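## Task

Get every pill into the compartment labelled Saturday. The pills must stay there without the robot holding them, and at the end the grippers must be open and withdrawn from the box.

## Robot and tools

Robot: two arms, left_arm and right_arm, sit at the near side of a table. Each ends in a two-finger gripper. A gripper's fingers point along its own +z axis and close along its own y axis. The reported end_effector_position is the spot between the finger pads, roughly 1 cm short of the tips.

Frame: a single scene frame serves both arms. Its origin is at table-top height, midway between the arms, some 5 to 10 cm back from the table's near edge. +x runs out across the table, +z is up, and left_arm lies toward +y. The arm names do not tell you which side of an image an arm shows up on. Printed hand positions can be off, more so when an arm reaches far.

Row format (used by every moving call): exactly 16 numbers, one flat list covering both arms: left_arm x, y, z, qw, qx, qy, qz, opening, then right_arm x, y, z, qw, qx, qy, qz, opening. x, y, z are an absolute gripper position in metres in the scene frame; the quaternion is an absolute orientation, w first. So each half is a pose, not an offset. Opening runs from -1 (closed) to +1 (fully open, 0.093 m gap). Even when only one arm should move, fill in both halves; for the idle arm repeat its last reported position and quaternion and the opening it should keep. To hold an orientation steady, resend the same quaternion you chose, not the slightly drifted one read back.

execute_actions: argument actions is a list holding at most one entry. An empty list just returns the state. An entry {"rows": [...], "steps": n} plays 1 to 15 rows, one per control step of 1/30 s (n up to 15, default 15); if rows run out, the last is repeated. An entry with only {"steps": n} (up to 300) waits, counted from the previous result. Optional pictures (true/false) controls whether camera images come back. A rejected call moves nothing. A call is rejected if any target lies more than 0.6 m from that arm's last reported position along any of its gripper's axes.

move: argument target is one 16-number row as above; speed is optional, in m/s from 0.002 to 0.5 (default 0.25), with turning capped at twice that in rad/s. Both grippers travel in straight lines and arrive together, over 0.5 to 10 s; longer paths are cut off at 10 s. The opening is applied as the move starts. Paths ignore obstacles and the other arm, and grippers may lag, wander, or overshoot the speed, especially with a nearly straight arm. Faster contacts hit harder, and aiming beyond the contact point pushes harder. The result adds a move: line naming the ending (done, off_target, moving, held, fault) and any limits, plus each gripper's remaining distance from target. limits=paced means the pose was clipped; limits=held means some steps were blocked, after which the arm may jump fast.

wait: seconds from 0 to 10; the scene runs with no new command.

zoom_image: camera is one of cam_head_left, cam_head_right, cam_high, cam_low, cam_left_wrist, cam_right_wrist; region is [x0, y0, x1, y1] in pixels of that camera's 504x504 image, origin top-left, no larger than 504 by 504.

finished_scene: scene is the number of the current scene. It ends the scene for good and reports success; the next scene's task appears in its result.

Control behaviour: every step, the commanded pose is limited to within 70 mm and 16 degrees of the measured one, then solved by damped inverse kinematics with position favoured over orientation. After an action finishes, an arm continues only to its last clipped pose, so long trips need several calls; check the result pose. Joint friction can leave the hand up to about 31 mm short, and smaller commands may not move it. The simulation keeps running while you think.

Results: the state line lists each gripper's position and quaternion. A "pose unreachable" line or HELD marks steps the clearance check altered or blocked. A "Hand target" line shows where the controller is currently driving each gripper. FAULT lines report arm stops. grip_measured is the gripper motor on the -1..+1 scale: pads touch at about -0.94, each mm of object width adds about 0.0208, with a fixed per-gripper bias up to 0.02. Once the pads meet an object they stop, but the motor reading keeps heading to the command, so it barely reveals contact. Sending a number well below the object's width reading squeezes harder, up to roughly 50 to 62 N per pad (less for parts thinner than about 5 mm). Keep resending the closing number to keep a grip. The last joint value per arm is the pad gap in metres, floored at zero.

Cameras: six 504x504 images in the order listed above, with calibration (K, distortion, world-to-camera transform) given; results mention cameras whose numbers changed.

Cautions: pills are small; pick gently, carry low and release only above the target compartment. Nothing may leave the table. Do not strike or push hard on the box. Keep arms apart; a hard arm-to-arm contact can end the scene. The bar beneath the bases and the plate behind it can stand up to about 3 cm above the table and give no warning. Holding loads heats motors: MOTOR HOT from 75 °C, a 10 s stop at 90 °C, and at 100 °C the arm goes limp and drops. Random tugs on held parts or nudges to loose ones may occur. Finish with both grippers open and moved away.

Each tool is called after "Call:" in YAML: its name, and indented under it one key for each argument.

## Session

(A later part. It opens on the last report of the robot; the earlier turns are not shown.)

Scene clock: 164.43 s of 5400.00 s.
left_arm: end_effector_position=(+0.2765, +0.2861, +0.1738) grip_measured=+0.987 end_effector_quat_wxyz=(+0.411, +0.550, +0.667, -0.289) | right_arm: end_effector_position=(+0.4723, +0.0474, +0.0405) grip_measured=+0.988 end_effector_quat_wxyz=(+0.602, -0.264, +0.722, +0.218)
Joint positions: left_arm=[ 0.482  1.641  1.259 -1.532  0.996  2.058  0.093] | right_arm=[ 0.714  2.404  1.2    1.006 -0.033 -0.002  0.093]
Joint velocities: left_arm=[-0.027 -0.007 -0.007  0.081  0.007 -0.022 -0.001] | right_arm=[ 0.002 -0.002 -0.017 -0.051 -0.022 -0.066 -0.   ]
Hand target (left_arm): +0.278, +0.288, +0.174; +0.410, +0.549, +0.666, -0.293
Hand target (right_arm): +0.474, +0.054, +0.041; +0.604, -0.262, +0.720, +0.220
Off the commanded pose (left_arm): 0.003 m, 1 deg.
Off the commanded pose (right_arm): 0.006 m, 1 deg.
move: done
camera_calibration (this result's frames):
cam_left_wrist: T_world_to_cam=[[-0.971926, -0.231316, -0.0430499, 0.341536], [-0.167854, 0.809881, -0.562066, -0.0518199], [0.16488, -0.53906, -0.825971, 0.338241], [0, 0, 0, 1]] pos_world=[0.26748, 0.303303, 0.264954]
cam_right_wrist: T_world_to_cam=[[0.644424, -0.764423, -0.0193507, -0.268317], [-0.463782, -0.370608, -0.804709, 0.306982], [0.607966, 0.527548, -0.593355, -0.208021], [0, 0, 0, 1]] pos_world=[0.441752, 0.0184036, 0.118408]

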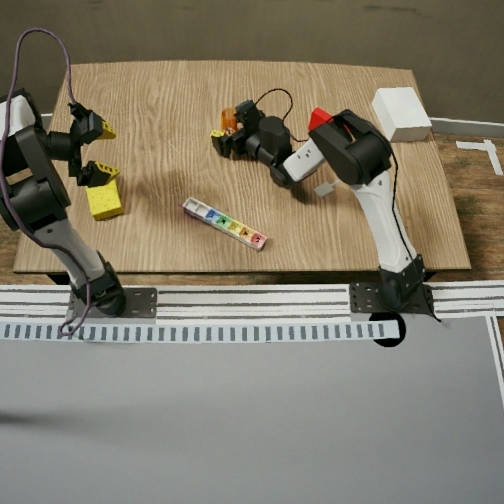

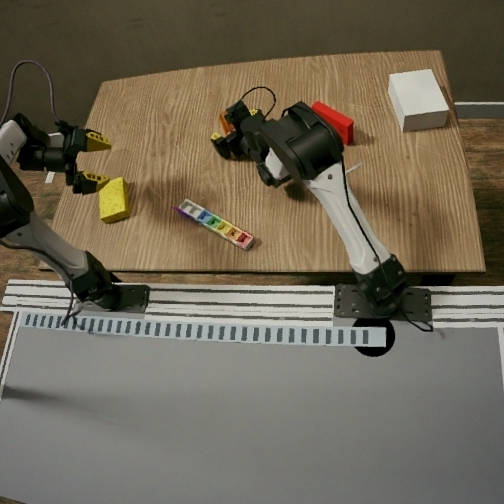

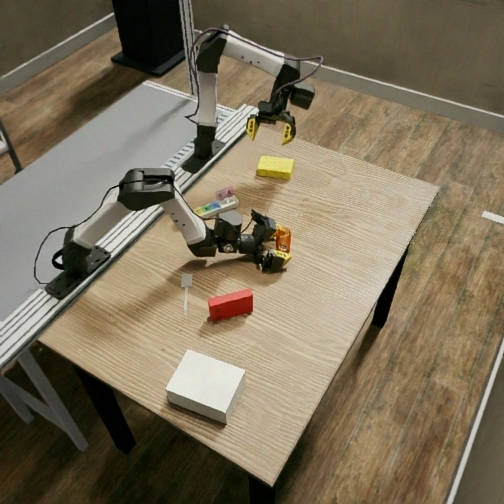

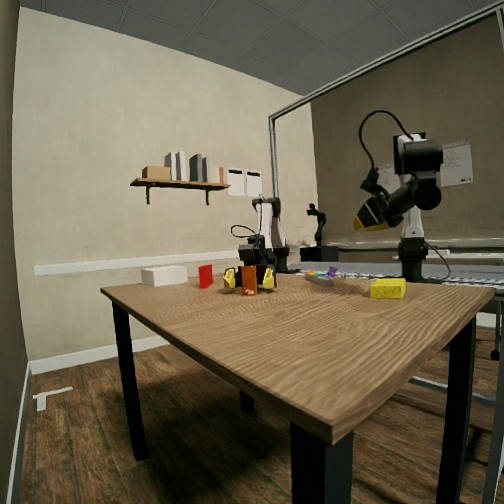

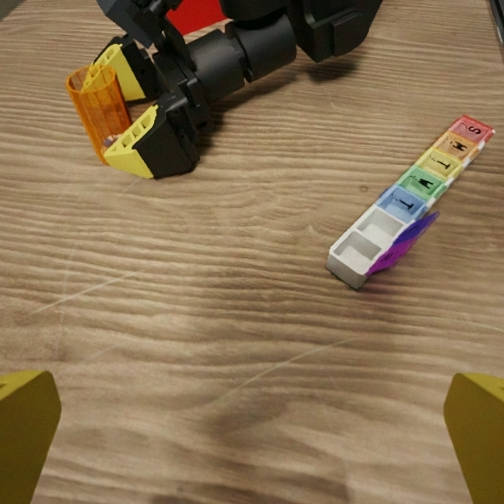

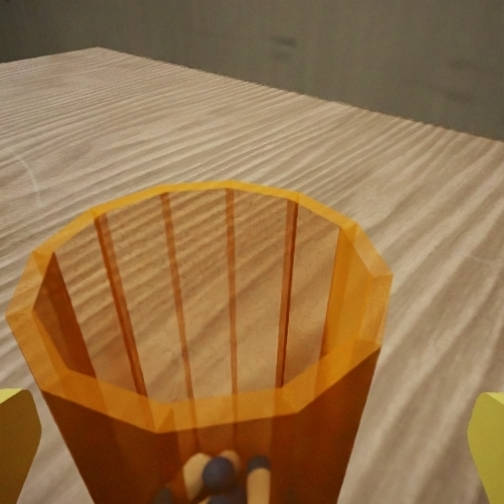

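Organizer shifted about (+.005,+.004).

Call:
move:
  target: [0.2785,0.2876,0.1742,0.41,0.55,0.666,-0.293,1,0.475,0.053,0.04,0.604,-0.262,0.72,0.22,-0.28]

Call:
move:
  target: [0.2785,0.2876,0.1742,0.41,0.55,0.666,-0.293,1,0.45,0.05,0.13,0.604,-0.262,0.72,0.22,-0.28]
  speed: 0.1

Call:
move:
  target: [0.2785,0.2876,0.1742,0.41,0.55,0.666,-0.293,1,0.285,0.115,0.09,0.281,-0.921,0.244,-0.105,-0.28]
  speed: 0.15

Call:
move:
  target: [0.2785,0.2876,0.1742,0.41,0.55,0.666,-0.293,1,0.278,0.114,0.056,0.262,-0.919,0.211,-0.202,-0.28]
  speed: 0.025

Scene clock: 165.80 s of 5400.00 s.
left_arm: end_effector_position=(+0.2764, +0.2861, +0.1738) grip_measured=+0.987 end_effector_quat_wxyz=(+0.411, +0.551, +0.667, -0.289) | right_arm: end_effector_position=(+0.4722, +0.0473, +0.0401) grip_measured=-0.255 end_effector_quat_wxyz=(+0.601, -0.264, +0.722, +0.217)
Joint positions: left_arm=[ 0.482  1.641  1.259 -1.533  0.996  2.059  0.093] | right_arm=[ 0.714  2.404  1.2    1.004 -0.033 -0.002  0.033]
Joint velocities: left_arm=[ 0.017  0.002 -0.002  0.022  0.007 -0.051 -0.001] | right_arm=[-0.002 -0.007 -0.002  0.007 -0.037 -0.022 -0.   ]
Hand target (left_arm): +0.279, +0.288, +0.174; +0.410, +0.550, +0.666, -0.293
Hand target (right_arm): +0.475, +0.053, +0.040; +0.604, -0.262, +0.720, +0.220
Off the commanded pose (left_arm): 0.003 m, 1 deg.
Off the commanded pose (right_arm): 0.006 m, 1 deg.
move: done
camera_calibration (this result's frames):
cam_left_wrist: T_world_to_cam=[[-0.972047, -0.230757, -0.0433048, 0.341341], [-0.167225, 0.809925, -0.562189, -0.051934], [0.164803, -0.539233, -0.825874, 0.338318], [0, 0, 0, 1]] pos_world=[0.267359, 0.303262, 0.264993]
cam_right_wrist: T_world_to_cam=[[0.644392, -0.764449, -0.0194039, -0.268305], [-0.464752, -0.37136, -0.803802, 0.307106], [0.60726, 0.526982, -0.594581, -0.207773], [0, 0, 0, 1]] pos_world=[0.441794, 0.0184337, 0.118109]

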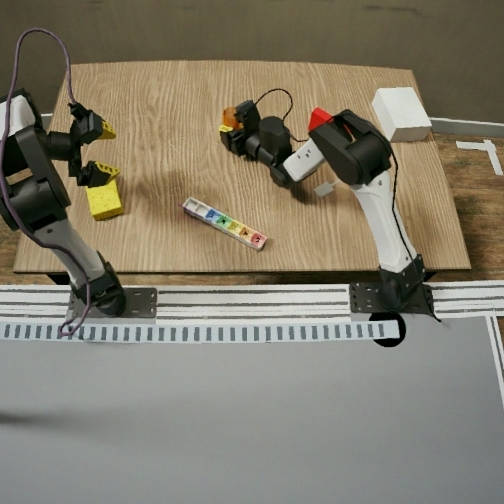

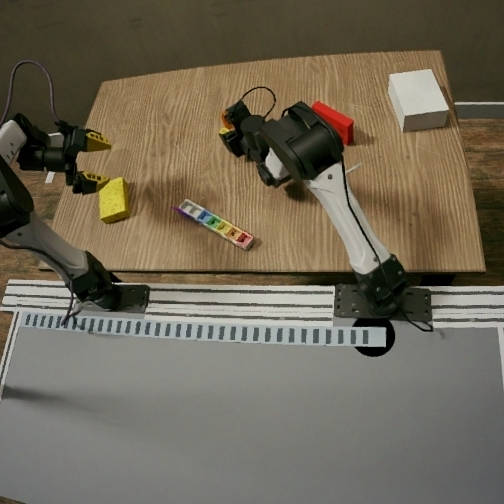

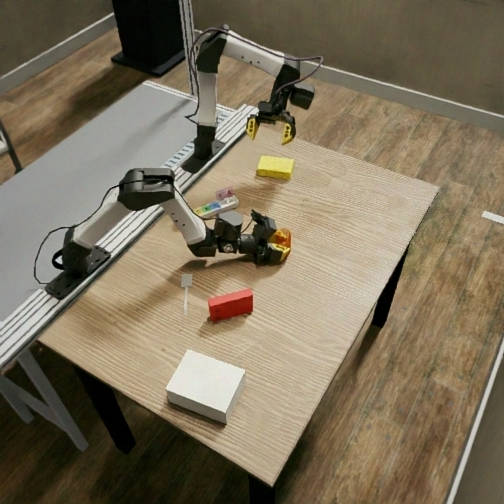

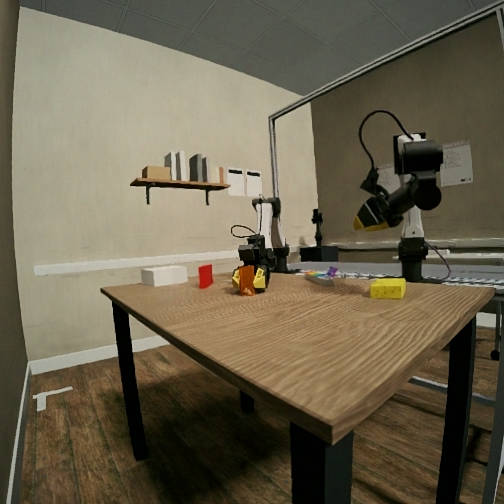

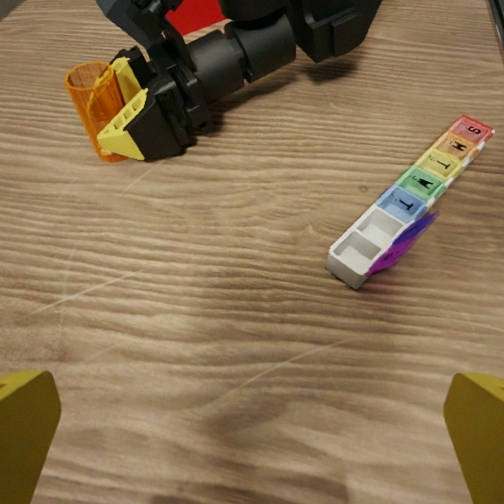

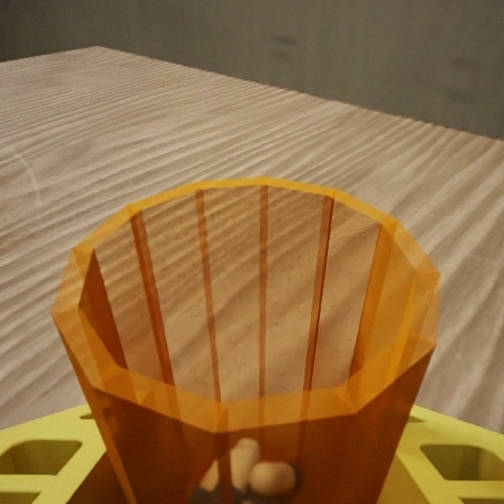

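Scene clock: 167.30 s of 5400.00 s.
left_arm: end_effector_position=(+0.2764, +0.2861, +0.1738) grip_measured=+0.987 end_effector_quat_wxyz=(+0.411, +0.551, +0.667, -0.289) | right_arm: end_effector_position=(+0.4544, +0.0505, +0.1279) grip_measured=-0.255 end_effector_quat_wxyz=(+0.605, -0.264, +0.718, +0.220)
Joint positions: left_arm=[ 0.482  1.641  1.259 -1.533  0.996  2.059  0.093] | right_arm=[ 0.743  2.13   1.161  0.782 -0.007  0.003  0.033]
Joint velocities: left_arm=[ 0.002  0.012  0.002 -0.022  0.007 -0.022  0.   ] | right_arm=[ 0.002  0.002  0.002 -0.081 -0.007 -0.007 -0.001]
Hand target (left_arm): +0.279, +0.288, +0.174; +0.410, +0.550, +0.666, -0.293
Hand target (right_arm): +0.449, +0.049, +0.129; +0.604, -0.262, +0.720, +0.220
Off the commanded pose (left_arm): 0.003 m, 1 deg.
Off the commanded pose (right_arm): 0.005 m, 0 deg.
move: done
camera_calibration (this result's frames):
cam_left_wrist: T_world_to_cam=[[-0.972047, -0.230757, -0.0433048, 0.341341], [-0.167225, 0.809925, -0.562189, -0.051934], [0.164803, -0.539233, -0.825874, 0.338318], [0, 0, 0, 1]] pos_world=[0.267359, 0.303262, 0.264993]
cam_right_wrist: T_world_to_cam=[[0.646962, -0.762295, -0.0186012, -0.254044], [-0.455736, -0.366997, -0.810936, 0.367186], [0.611346, 0.533122, -0.584839, -0.149787], [0, 0, 0, 1]] pos_world=[0.423268, 0.0209543, 0.205438]

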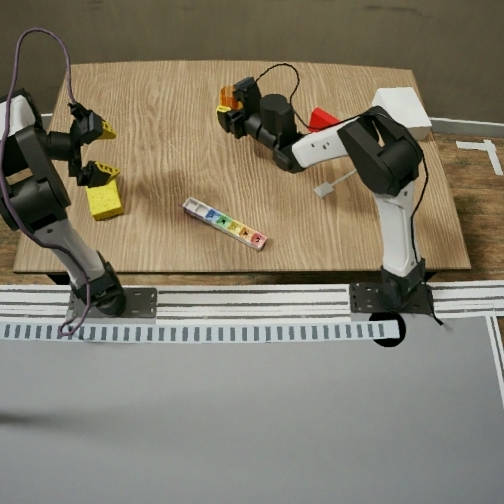

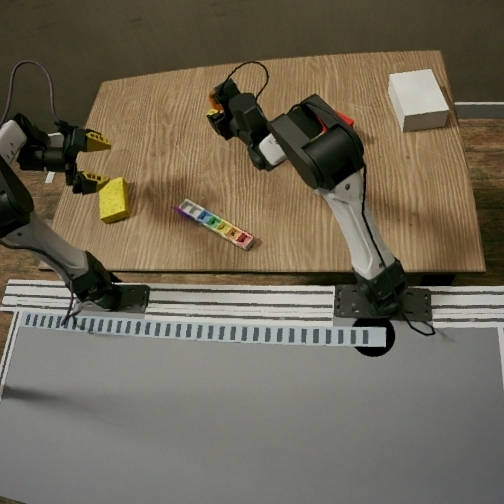

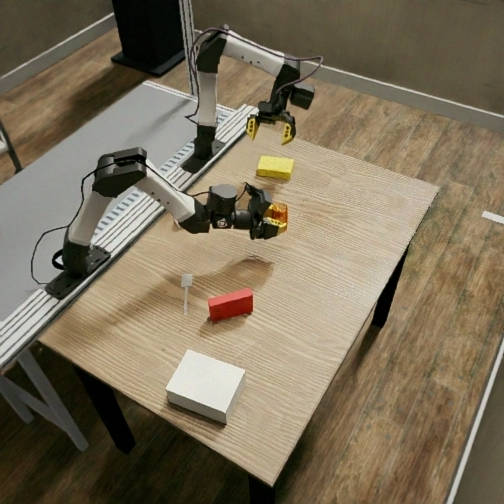

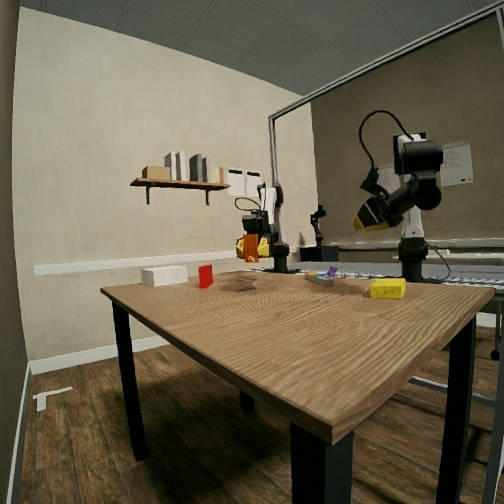

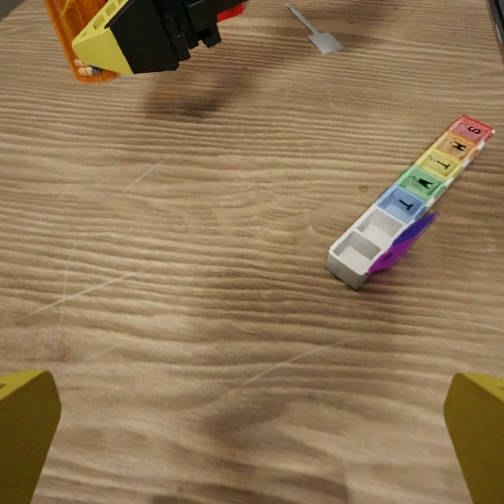

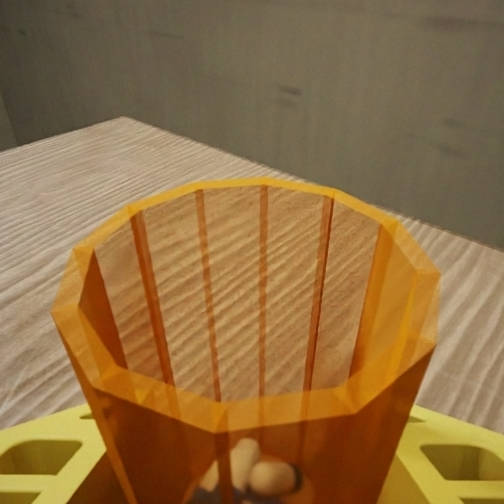

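Scene clock: 174.27 s of 5400.00 s.
left_arm: end_effector_position=(+0.2763, +0.2860, +0.1739) grip_measured=+0.987 end_effector_quat_wxyz=(+0.411, +0.550, +0.667, -0.289) | right_arm: end_effector_position=(+0.2800, +0.1041, +0.0883) grip_measured=-0.255 end_effector_quat_wxyz=(-0.276, +0.922, -0.252, +0.102)
Joint positions: left_arm=[ 0.482  1.641  1.259 -1.533  0.996  2.059  0.093] | right_arm=[ 1.058  2.01   1.517 -0.494  0.023 -1.602  0.033]
Joint velocities: left_arm=[-0.017 -0.002  0.002  0.022 -0.022 -0.022  0.   ] | right_arm=[ 0.017 -0.012 -0.002 -0.007  0.095 -0.037 -0.   ]
Hand target (left_arm): +0.278, +0.288, +0.174; +0.410, +0.550, +0.666, -0.293
Hand target (right_arm): +0.283, +0.110, +0.091; -0.279, +0.922, -0.247, +0.108
Off the commanded pose (left_arm): 0.003 m, 1 deg.
Off the commanded pose (right_arm): 0.012 m, 1 deg.
move: off_target (right_arm)
camera_calibration (this result's frames):
cam_left_wrist: T_world_to_cam=[[-0.972063, -0.230758, -0.0429359, 0.341225], [-0.167409, 0.809826, -0.562277, -0.0518137], [0.164521, -0.539381, -0.825833, 0.338444], [0, 0, 0, 1]] pos_world=[0.267337, 0.303251, 0.265015]
cam_right_wrist: T_world_to_cam=[[0.428491, 0.712324, 0.555869, -0.244126], [0.616445, -0.680259, 0.396539, -0.0990045], [0.660599, 0.17275, -0.730593, -0.0583263], [0, 0, 0, 1]] pos_world=[0.204167, 0.116624, 0.132348]

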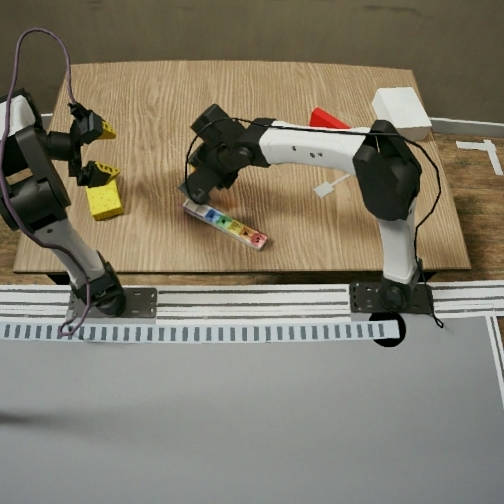

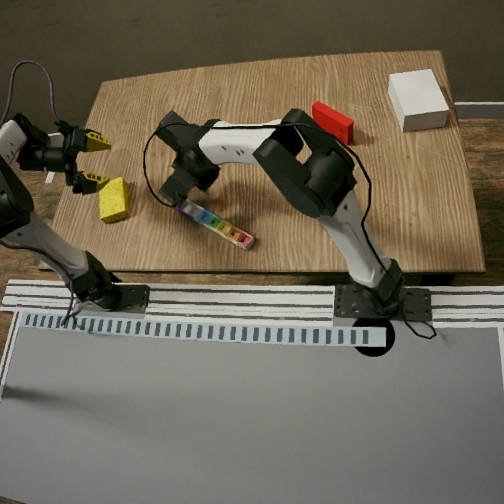

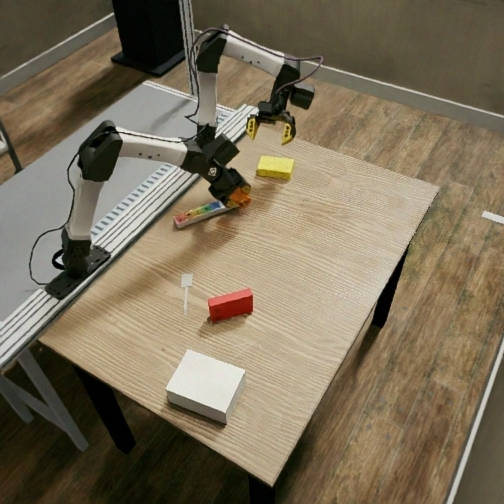

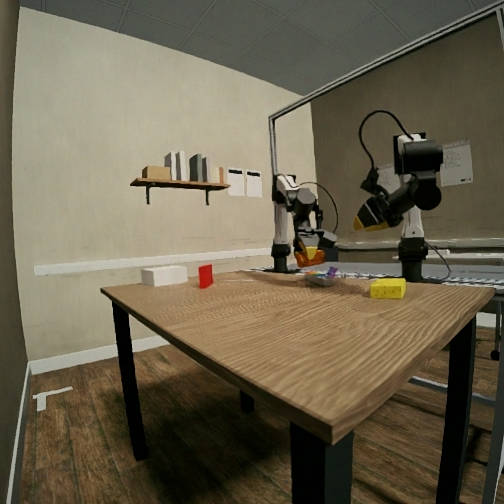

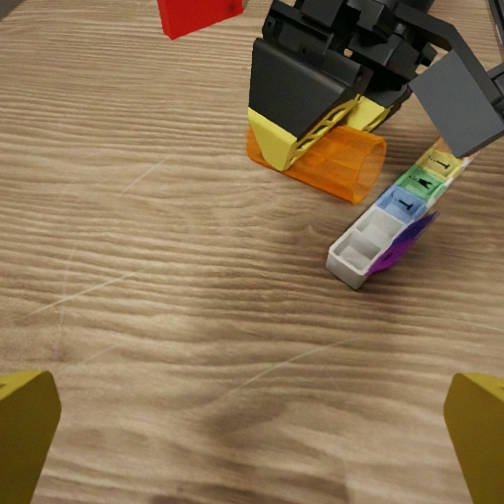

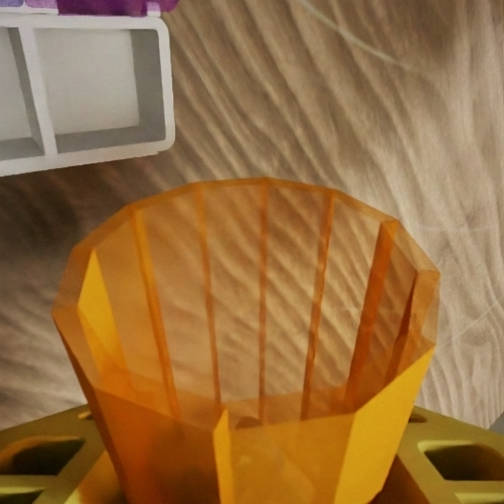

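Scene clock: 178.83 s of 5400.00 s.
left_arm: end_effector_position=(+0.2763, +0.2860, +0.1739) grip_measured=+0.987 end_effector_quat_wxyz=(+0.411, +0.551, +0.667, -0.289) | right_arm: end_effector_position=(+0.2818, +0.1185, +0.0735) grip_measured=-0.255 end_effector_quat_wxyz=(-0.278, +0.914, -0.216, +0.200)
Joint positions: left_arm=[ 0.482  1.641  1.259 -1.533  0.996  2.06   0.093] | right_arm=[ 1.135  2.044  1.453 -0.327  0.226 -1.665  0.033]
Joint velocities: left_arm=[ 0.012 -0.002 -0.007  0.007 -0.022 -0.037 -0.001] | right_arm=[-0.002 -0.007  0.002 -0.022 -0.007 -0.037 -0.   ]
Hand target (left_arm): +0.278, +0.288, +0.174; +0.410, +0.550, +0.666, -0.293
Hand target (right_arm): +0.278, +0.114, +0.056; -0.263, +0.919, -0.211, +0.202
Off the commanded pose (left_arm): 0.003 m, 1 deg.
Off the commanded pose (right_arm): 0.018 m, 2 deg.
move: off_target (right_arm)
camera_calibration (this result's frames):
cam_left_wrist: T_world_to_cam=[[-0.972093, -0.230571, -0.0432668, 0.341237], [-0.167076, 0.809907, -0.56226, -0.0519318], [0.164683, -0.53934, -0.825828, 0.338386], [0, 0, 0, 1]] pos_world=[0.267311, 0.303244, 0.265014]
cam_right_wrist: T_world_to_cam=[[0.30423, 0.743634, 0.59536, -0.218525], [0.525474, -0.652303, 0.54624, -0.0731249], [0.794557, 0.146663, -0.58921, -0.117938], [0, 0, 0, 1]] pos_world=[0.198615, 0.1321, 0.100554]

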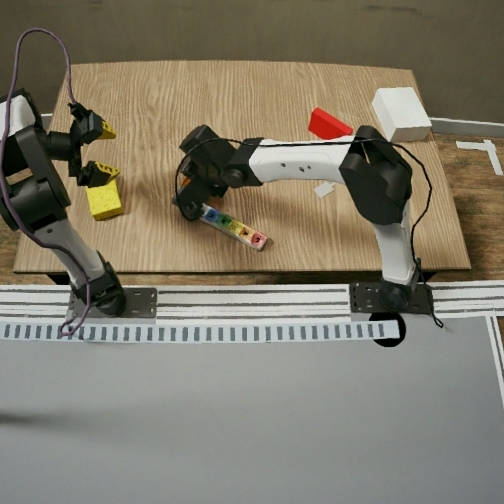

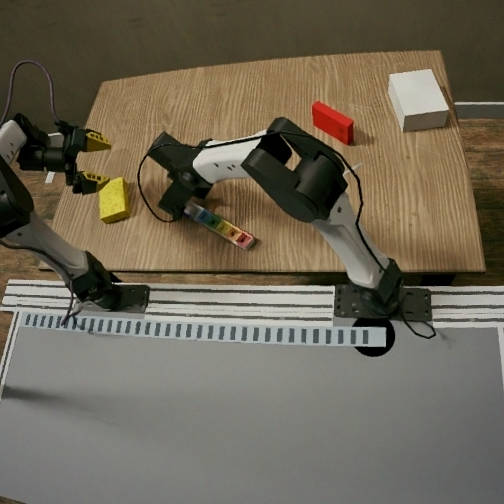

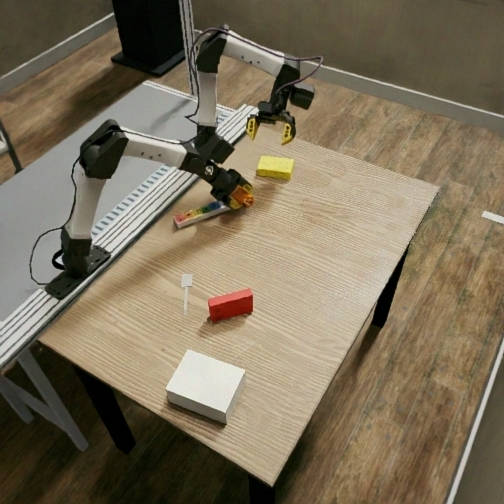

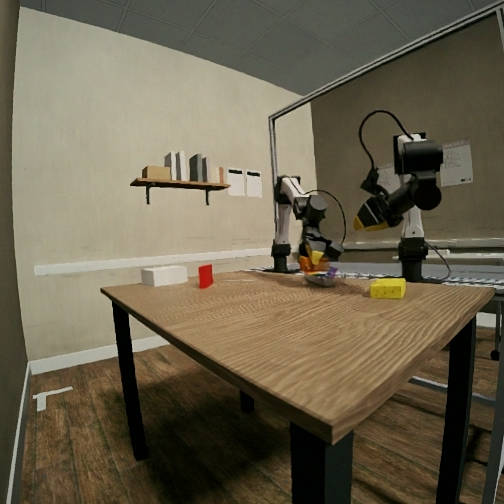

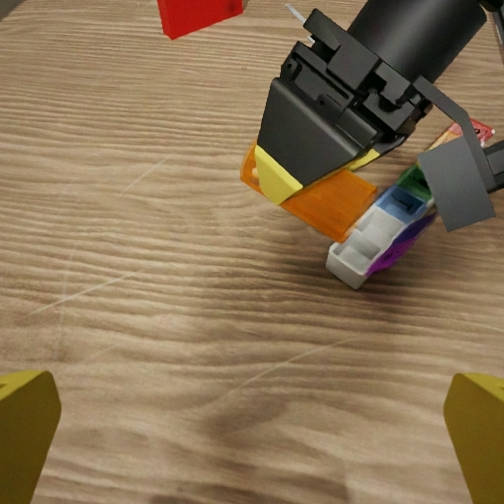

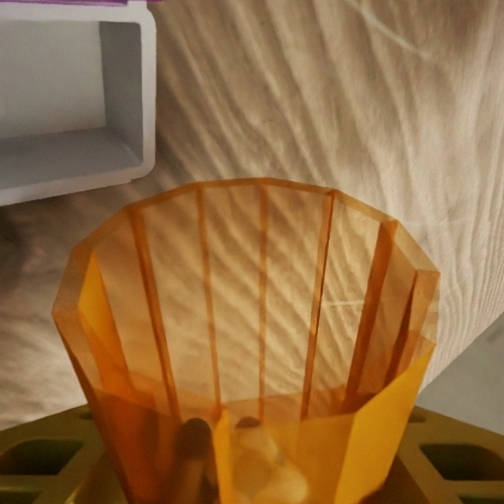

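Call:
move:
  target: [0.2785,0.2876,0.1742,0.41,0.55,0.666,-0.293,1,0.275,0.116,0.062,0.242,-0.908,0.179,-0.29,-0.28]
  speed: 0.02

Call:
zoom_image:
  camera: "cam_left_wrist"
  region: [240,100,504,320]

Scene clock: 185.57 s of 5400.00 s.
left_arm: end_effector_position=(+0.2763, +0.2860, +0.1739) grip_measured=+0.987 end_effector_quat_wxyz=(+0.411, +0.551, +0.667, -0.289) | right_arm: end_effector_position=(+0.2776, +0.1182, +0.0772) grip_measured=-0.255 end_effector_quat_wxyz=(-0.256, +0.904, -0.185, +0.288)
Joint positions: left_arm=[ 0.482  1.641  1.259 -1.533  0.996  2.06   0.093] | right_arm=[ 1.202  2.044  1.423 -0.279  0.42  -1.732  0.033]
Joint velocities: left_arm=[-0.012 -0.012  0.002 -0.037 -0.037 -0.037 -0.   ] | right_arm=[-0.017 -0.022  0.012  0.007  0.037 -0.095 -0.   ]
Hand target (left_arm): +0.278, +0.288, +0.174; +0.410, +0.550, +0.666, -0.293
Hand target (right_arm): +0.275, +0.116, +0.062; -0.243, +0.908, -0.179, +0.291
Off the commanded pose (left_arm): 0.003 m, 1 deg.
Off the commanded pose (right_arm): 0.016 m, 2 deg.
move: off_target (right_arm)
camera_calibration (this result's frames):
cam_left_wrist: T_world_to_cam=[[-0.972093, -0.230571, -0.0432668, 0.341237], [-0.167076, 0.809907, -0.56226, -0.0519318], [0.164683, -0.53934, -0.825828, 0.338386], [0, 0, 0, 1]] pos_world=[0.267311, 0.303244, 0.265014]
cam_right_wrist: T_world_to_cam=[[0.207447, 0.79262, 0.57334, -0.196499], [0.416716, -0.601854, 0.681263, -0.0593103], [0.88505, 0.0975946, -0.45515, -0.141945], [0, 0, 0, 1]] pos_world=[0.191107, 0.133906, 0.0884603]

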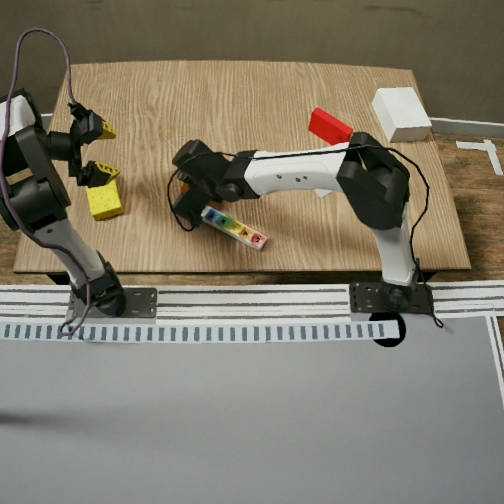

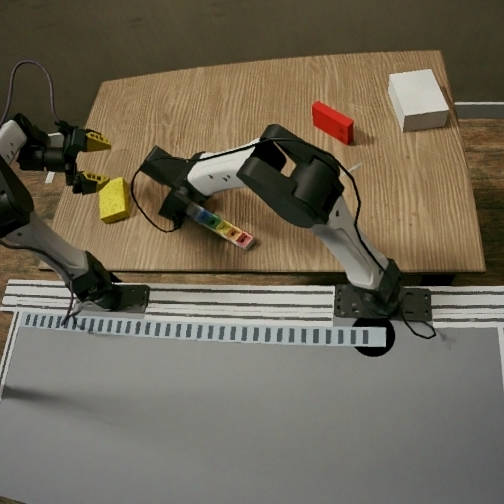

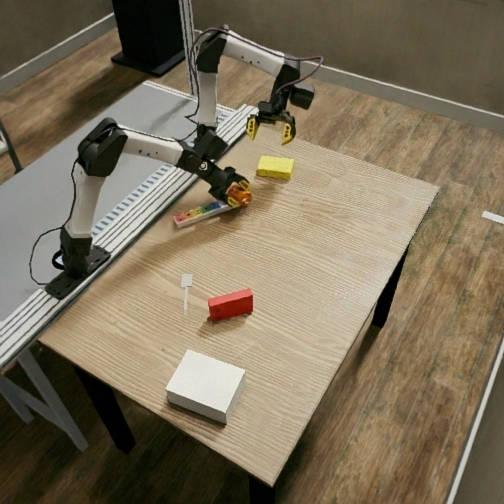

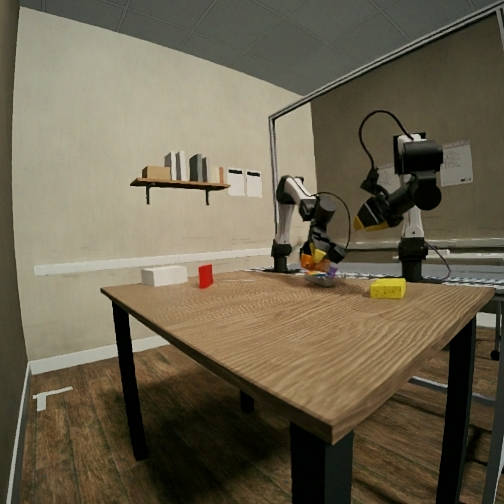

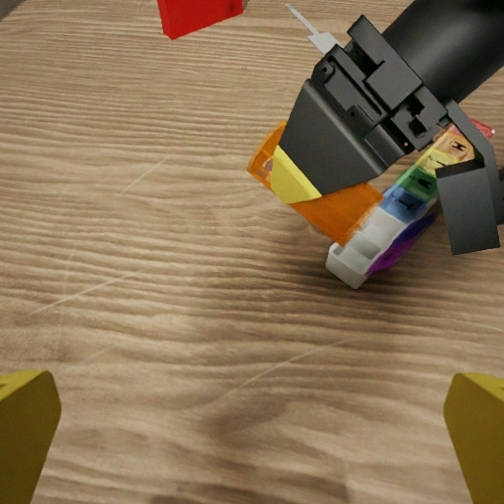

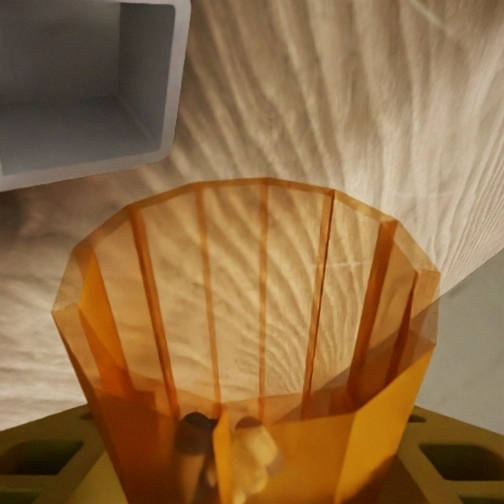

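Region (240, 100, 504, 320) of cam_left_wrist's 504x504 image, scaled by 1.909, with more detail than that image has.

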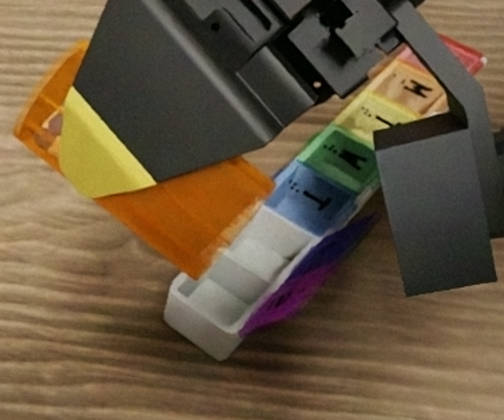

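Call:
move:
  target: [0.2785,0.2876,0.1742,0.41,0.55,0.666,-0.293,1,0.267,0.119,0.054,0.232,-0.900,0.164,-0.329,-0.28]
  speed: 0.015

Call:
zoom_image:
  camera: "cam_left_wrist"
  region: [240,100,504,320]

Call:
zoom_image:
  camera: "cam_low"
  region: [280,235,360,295]

Scene clock: 190.03 s of 5400.00 s.
left_arm: end_effector_position=(+0.2763, +0.2860, +0.1739) grip_measured=+0.987 end_effector_quat_wxyz=(+0.411, +0.551, +0.667, -0.289) | right_arm: end_effector_position=(+0.2703, +0.1244, +0.0746) grip_measured=-0.255 end_effector_quat_wxyz=(-0.251, +0.895, -0.171, +0.327)
Joint positions: left_arm=[ 0.482  1.641  1.259 -1.533  0.996  2.06   0.093] | right_arm=[ 1.247  2.064  1.407 -0.227  0.517 -1.751  0.033]
Joint velocities: left_arm=[-0.002  0.017  0.002 -0.11   0.051 -0.037  0.   ] | right_arm=[ 0.007  0.002 -0.002 -0.007 -0.037  0.051 -0.   ]
Hand target (left_arm): +0.278, +0.288, +0.174; +0.410, +0.550, +0.666, -0.293
Hand target (right_arm): +0.267, +0.119, +0.055; -0.232, +0.900, -0.164, +0.329
Off the commanded pose (left_arm): 0.003 m, 1 deg.
Off the commanded pose (right_arm): 0.022 m, 2 deg.
move: off_target (right_arm)
camera_calibration (this result's frames):
cam_left_wrist: T_world_to_cam=[[-0.972093, -0.230571, -0.0432668, 0.341237], [-0.167076, 0.809907, -0.56226, -0.0519318], [0.164683, -0.53934, -0.825828, 0.338386], [0, 0, 0, 1]] pos_world=[0.267311, 0.303244, 0.265014]
cam_right_wrist: T_world_to_cam=[[0.162288, 0.806699, 0.568242, -0.187511], [0.357276, -0.584841, 0.728227, -0.0403107], [0.919792, 0.0848368, -0.383127, -0.150501], [0, 0, 0, 1]] pos_world=[0.183263, 0.140458, 0.0782458]

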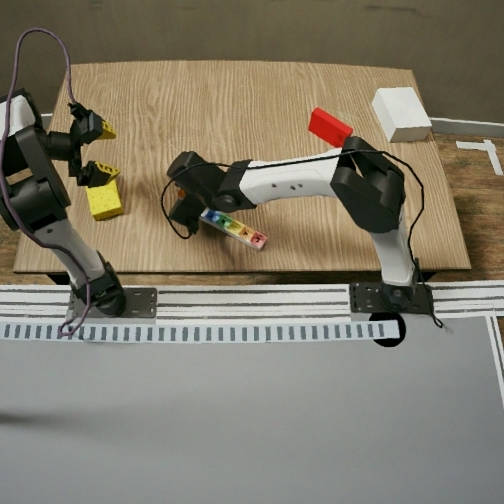

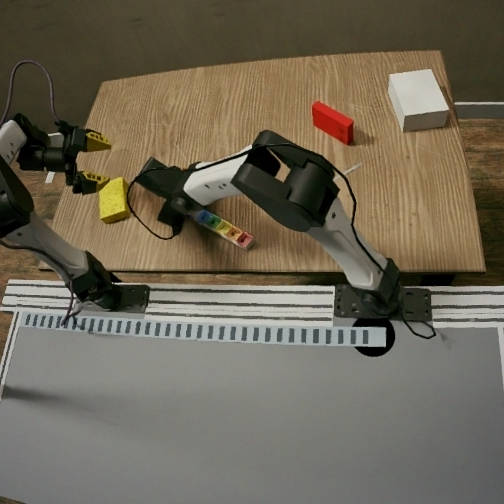

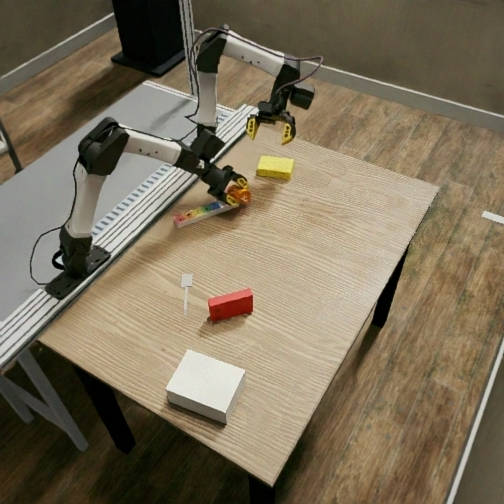

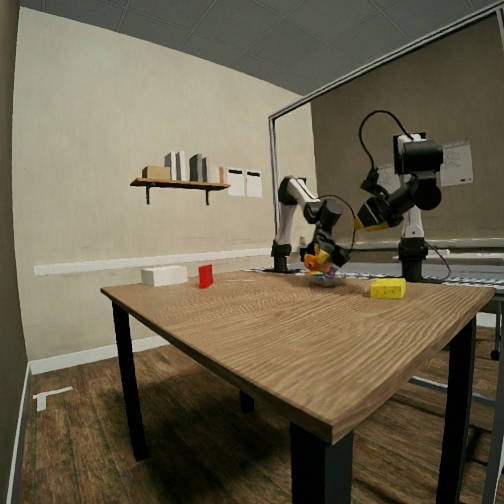

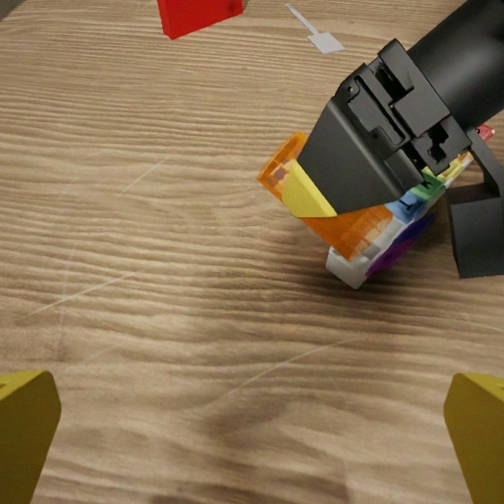

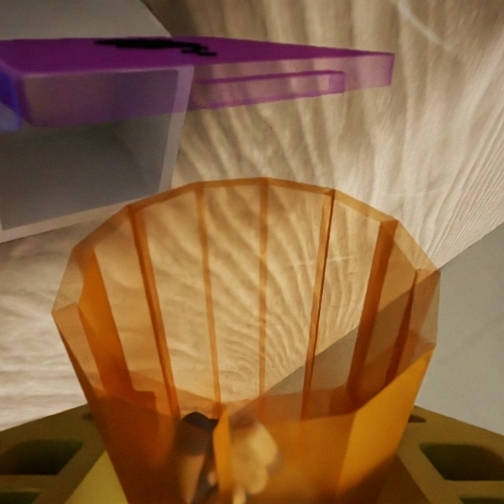

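Region (240, 100, 504, 320) of cam_left_wrist's 504x504 image, scaled by 1.909, with more detail than that image has.

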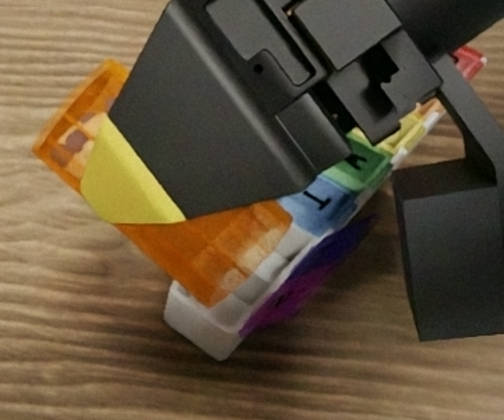

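Region (280, 235, 360, 295) of cam_low's 504x504 image, scaled by 6.300, with more detail than that image has; it fills the top 378 rows of this view, and the rest is white.

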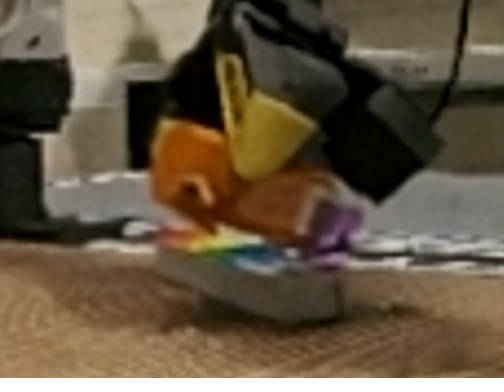

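Call:
move:
  target: [0.2785,0.2876,0.1742,0.41,0.55,0.666,-0.293,1,0.265,0.116,0.058,0.224,-0.892,0.152,-0.36,-0.28]
  speed: 0.01

Call:
zoom_image:
  camera: "cam_left_wrist"
  region: [240,100,504,320]

Scene clock: 195.27 s of 5400.00 s.
left_arm: end_effector_position=(+0.2763, +0.2860, +0.1739) grip_measured=+0.987 end_effector_quat_wxyz=(+0.411, +0.551, +0.667, -0.289) | right_arm: end_effector_position=(+0.2679, +0.1193, +0.0720) grip_measured=-0.255 end_effector_quat_wxyz=(-0.237, +0.889, -0.159, +0.358)
Joint positions: left_arm=[ 0.482  1.641  1.259 -1.533  0.996  2.06   0.093] | right_arm=[ 1.268  2.064  1.376 -0.198  0.586 -1.782  0.033]
Joint velocities: left_arm=[ 0.012  0.002  0.002 -0.022 -0.11  -0.051 -0.   ] | right_arm=[-0.002  0.007  0.012 -0.022 -0.081  0.037  0.   ]
Hand target (left_arm): +0.278, +0.288, +0.174; +0.410, +0.550, +0.666, -0.293
Hand target (right_arm): +0.265, +0.116, +0.058; -0.224, +0.893, -0.152, +0.360
Off the commanded pose (left_arm): 0.003 m, 1 deg.
Off the commanded pose (right_arm): 0.015 m, 2 deg.
move: off_target (right_arm)
camera_calibration (this result's frames):
cam_left_wrist: T_world_to_cam=[[-0.972093, -0.230571, -0.0432668, 0.341237], [-0.167076, 0.809907, -0.56226, -0.0519318], [0.164683, -0.53934, -0.825828, 0.338386], [0, 0, 0, 1]] pos_world=[0.267311, 0.303244, 0.265014]
cam_right_wrist: T_world_to_cam=[[0.13276, 0.829242, 0.542893, -0.174495], [0.31056, -0.554962, 0.771732, -0.0347283], [0.941237, 0.0661459, -0.331206, -0.156151], [0, 0, 0, 1]] pos_world=[0.180927, 0.135755, 0.069815]

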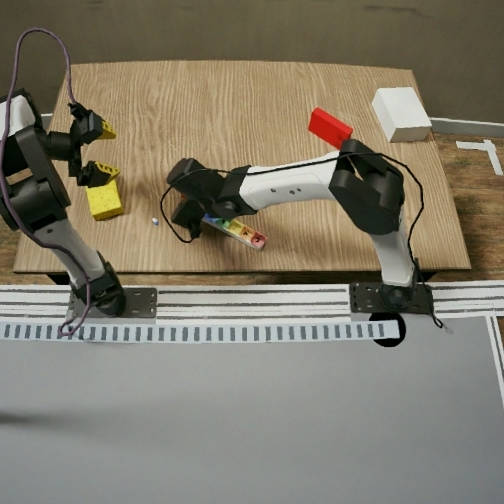

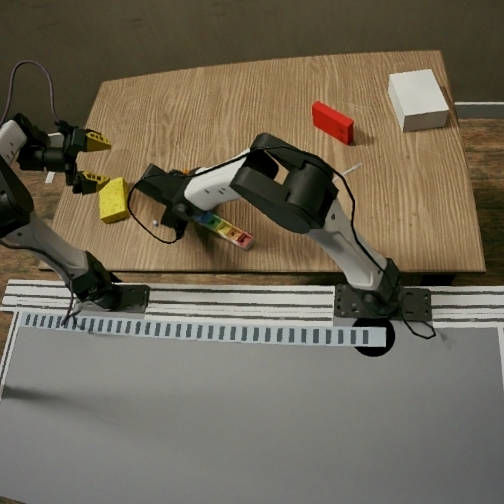

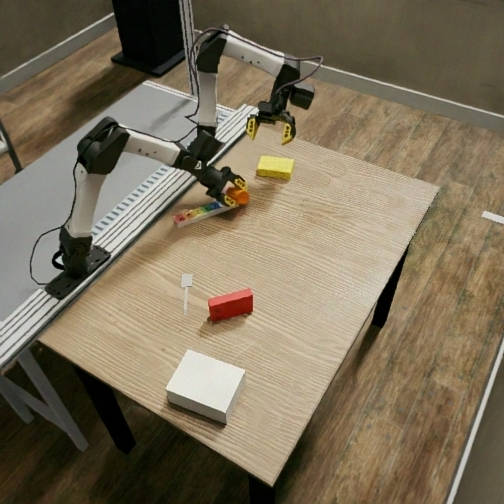

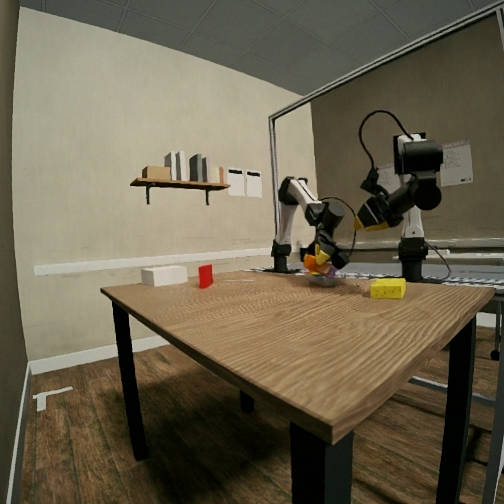

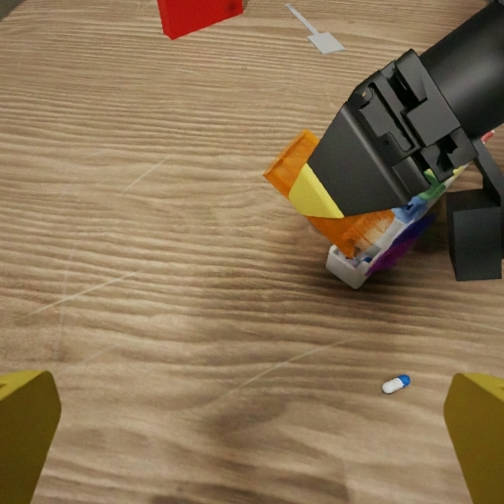

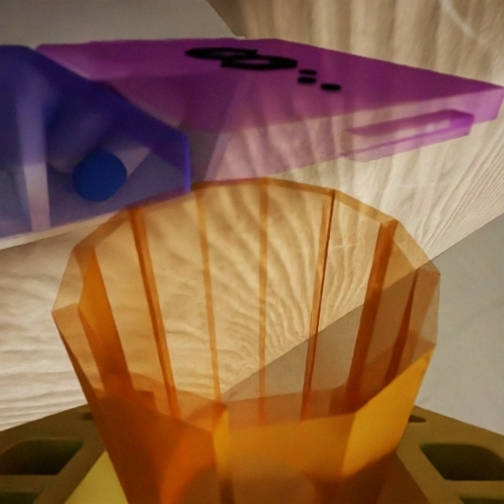

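Region (240, 100, 504, 320) of cam_left_wrist's 504x504 image, scaled by 1.909, with more detail than that image has.

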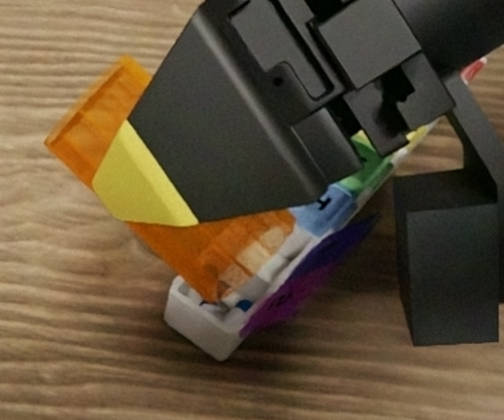

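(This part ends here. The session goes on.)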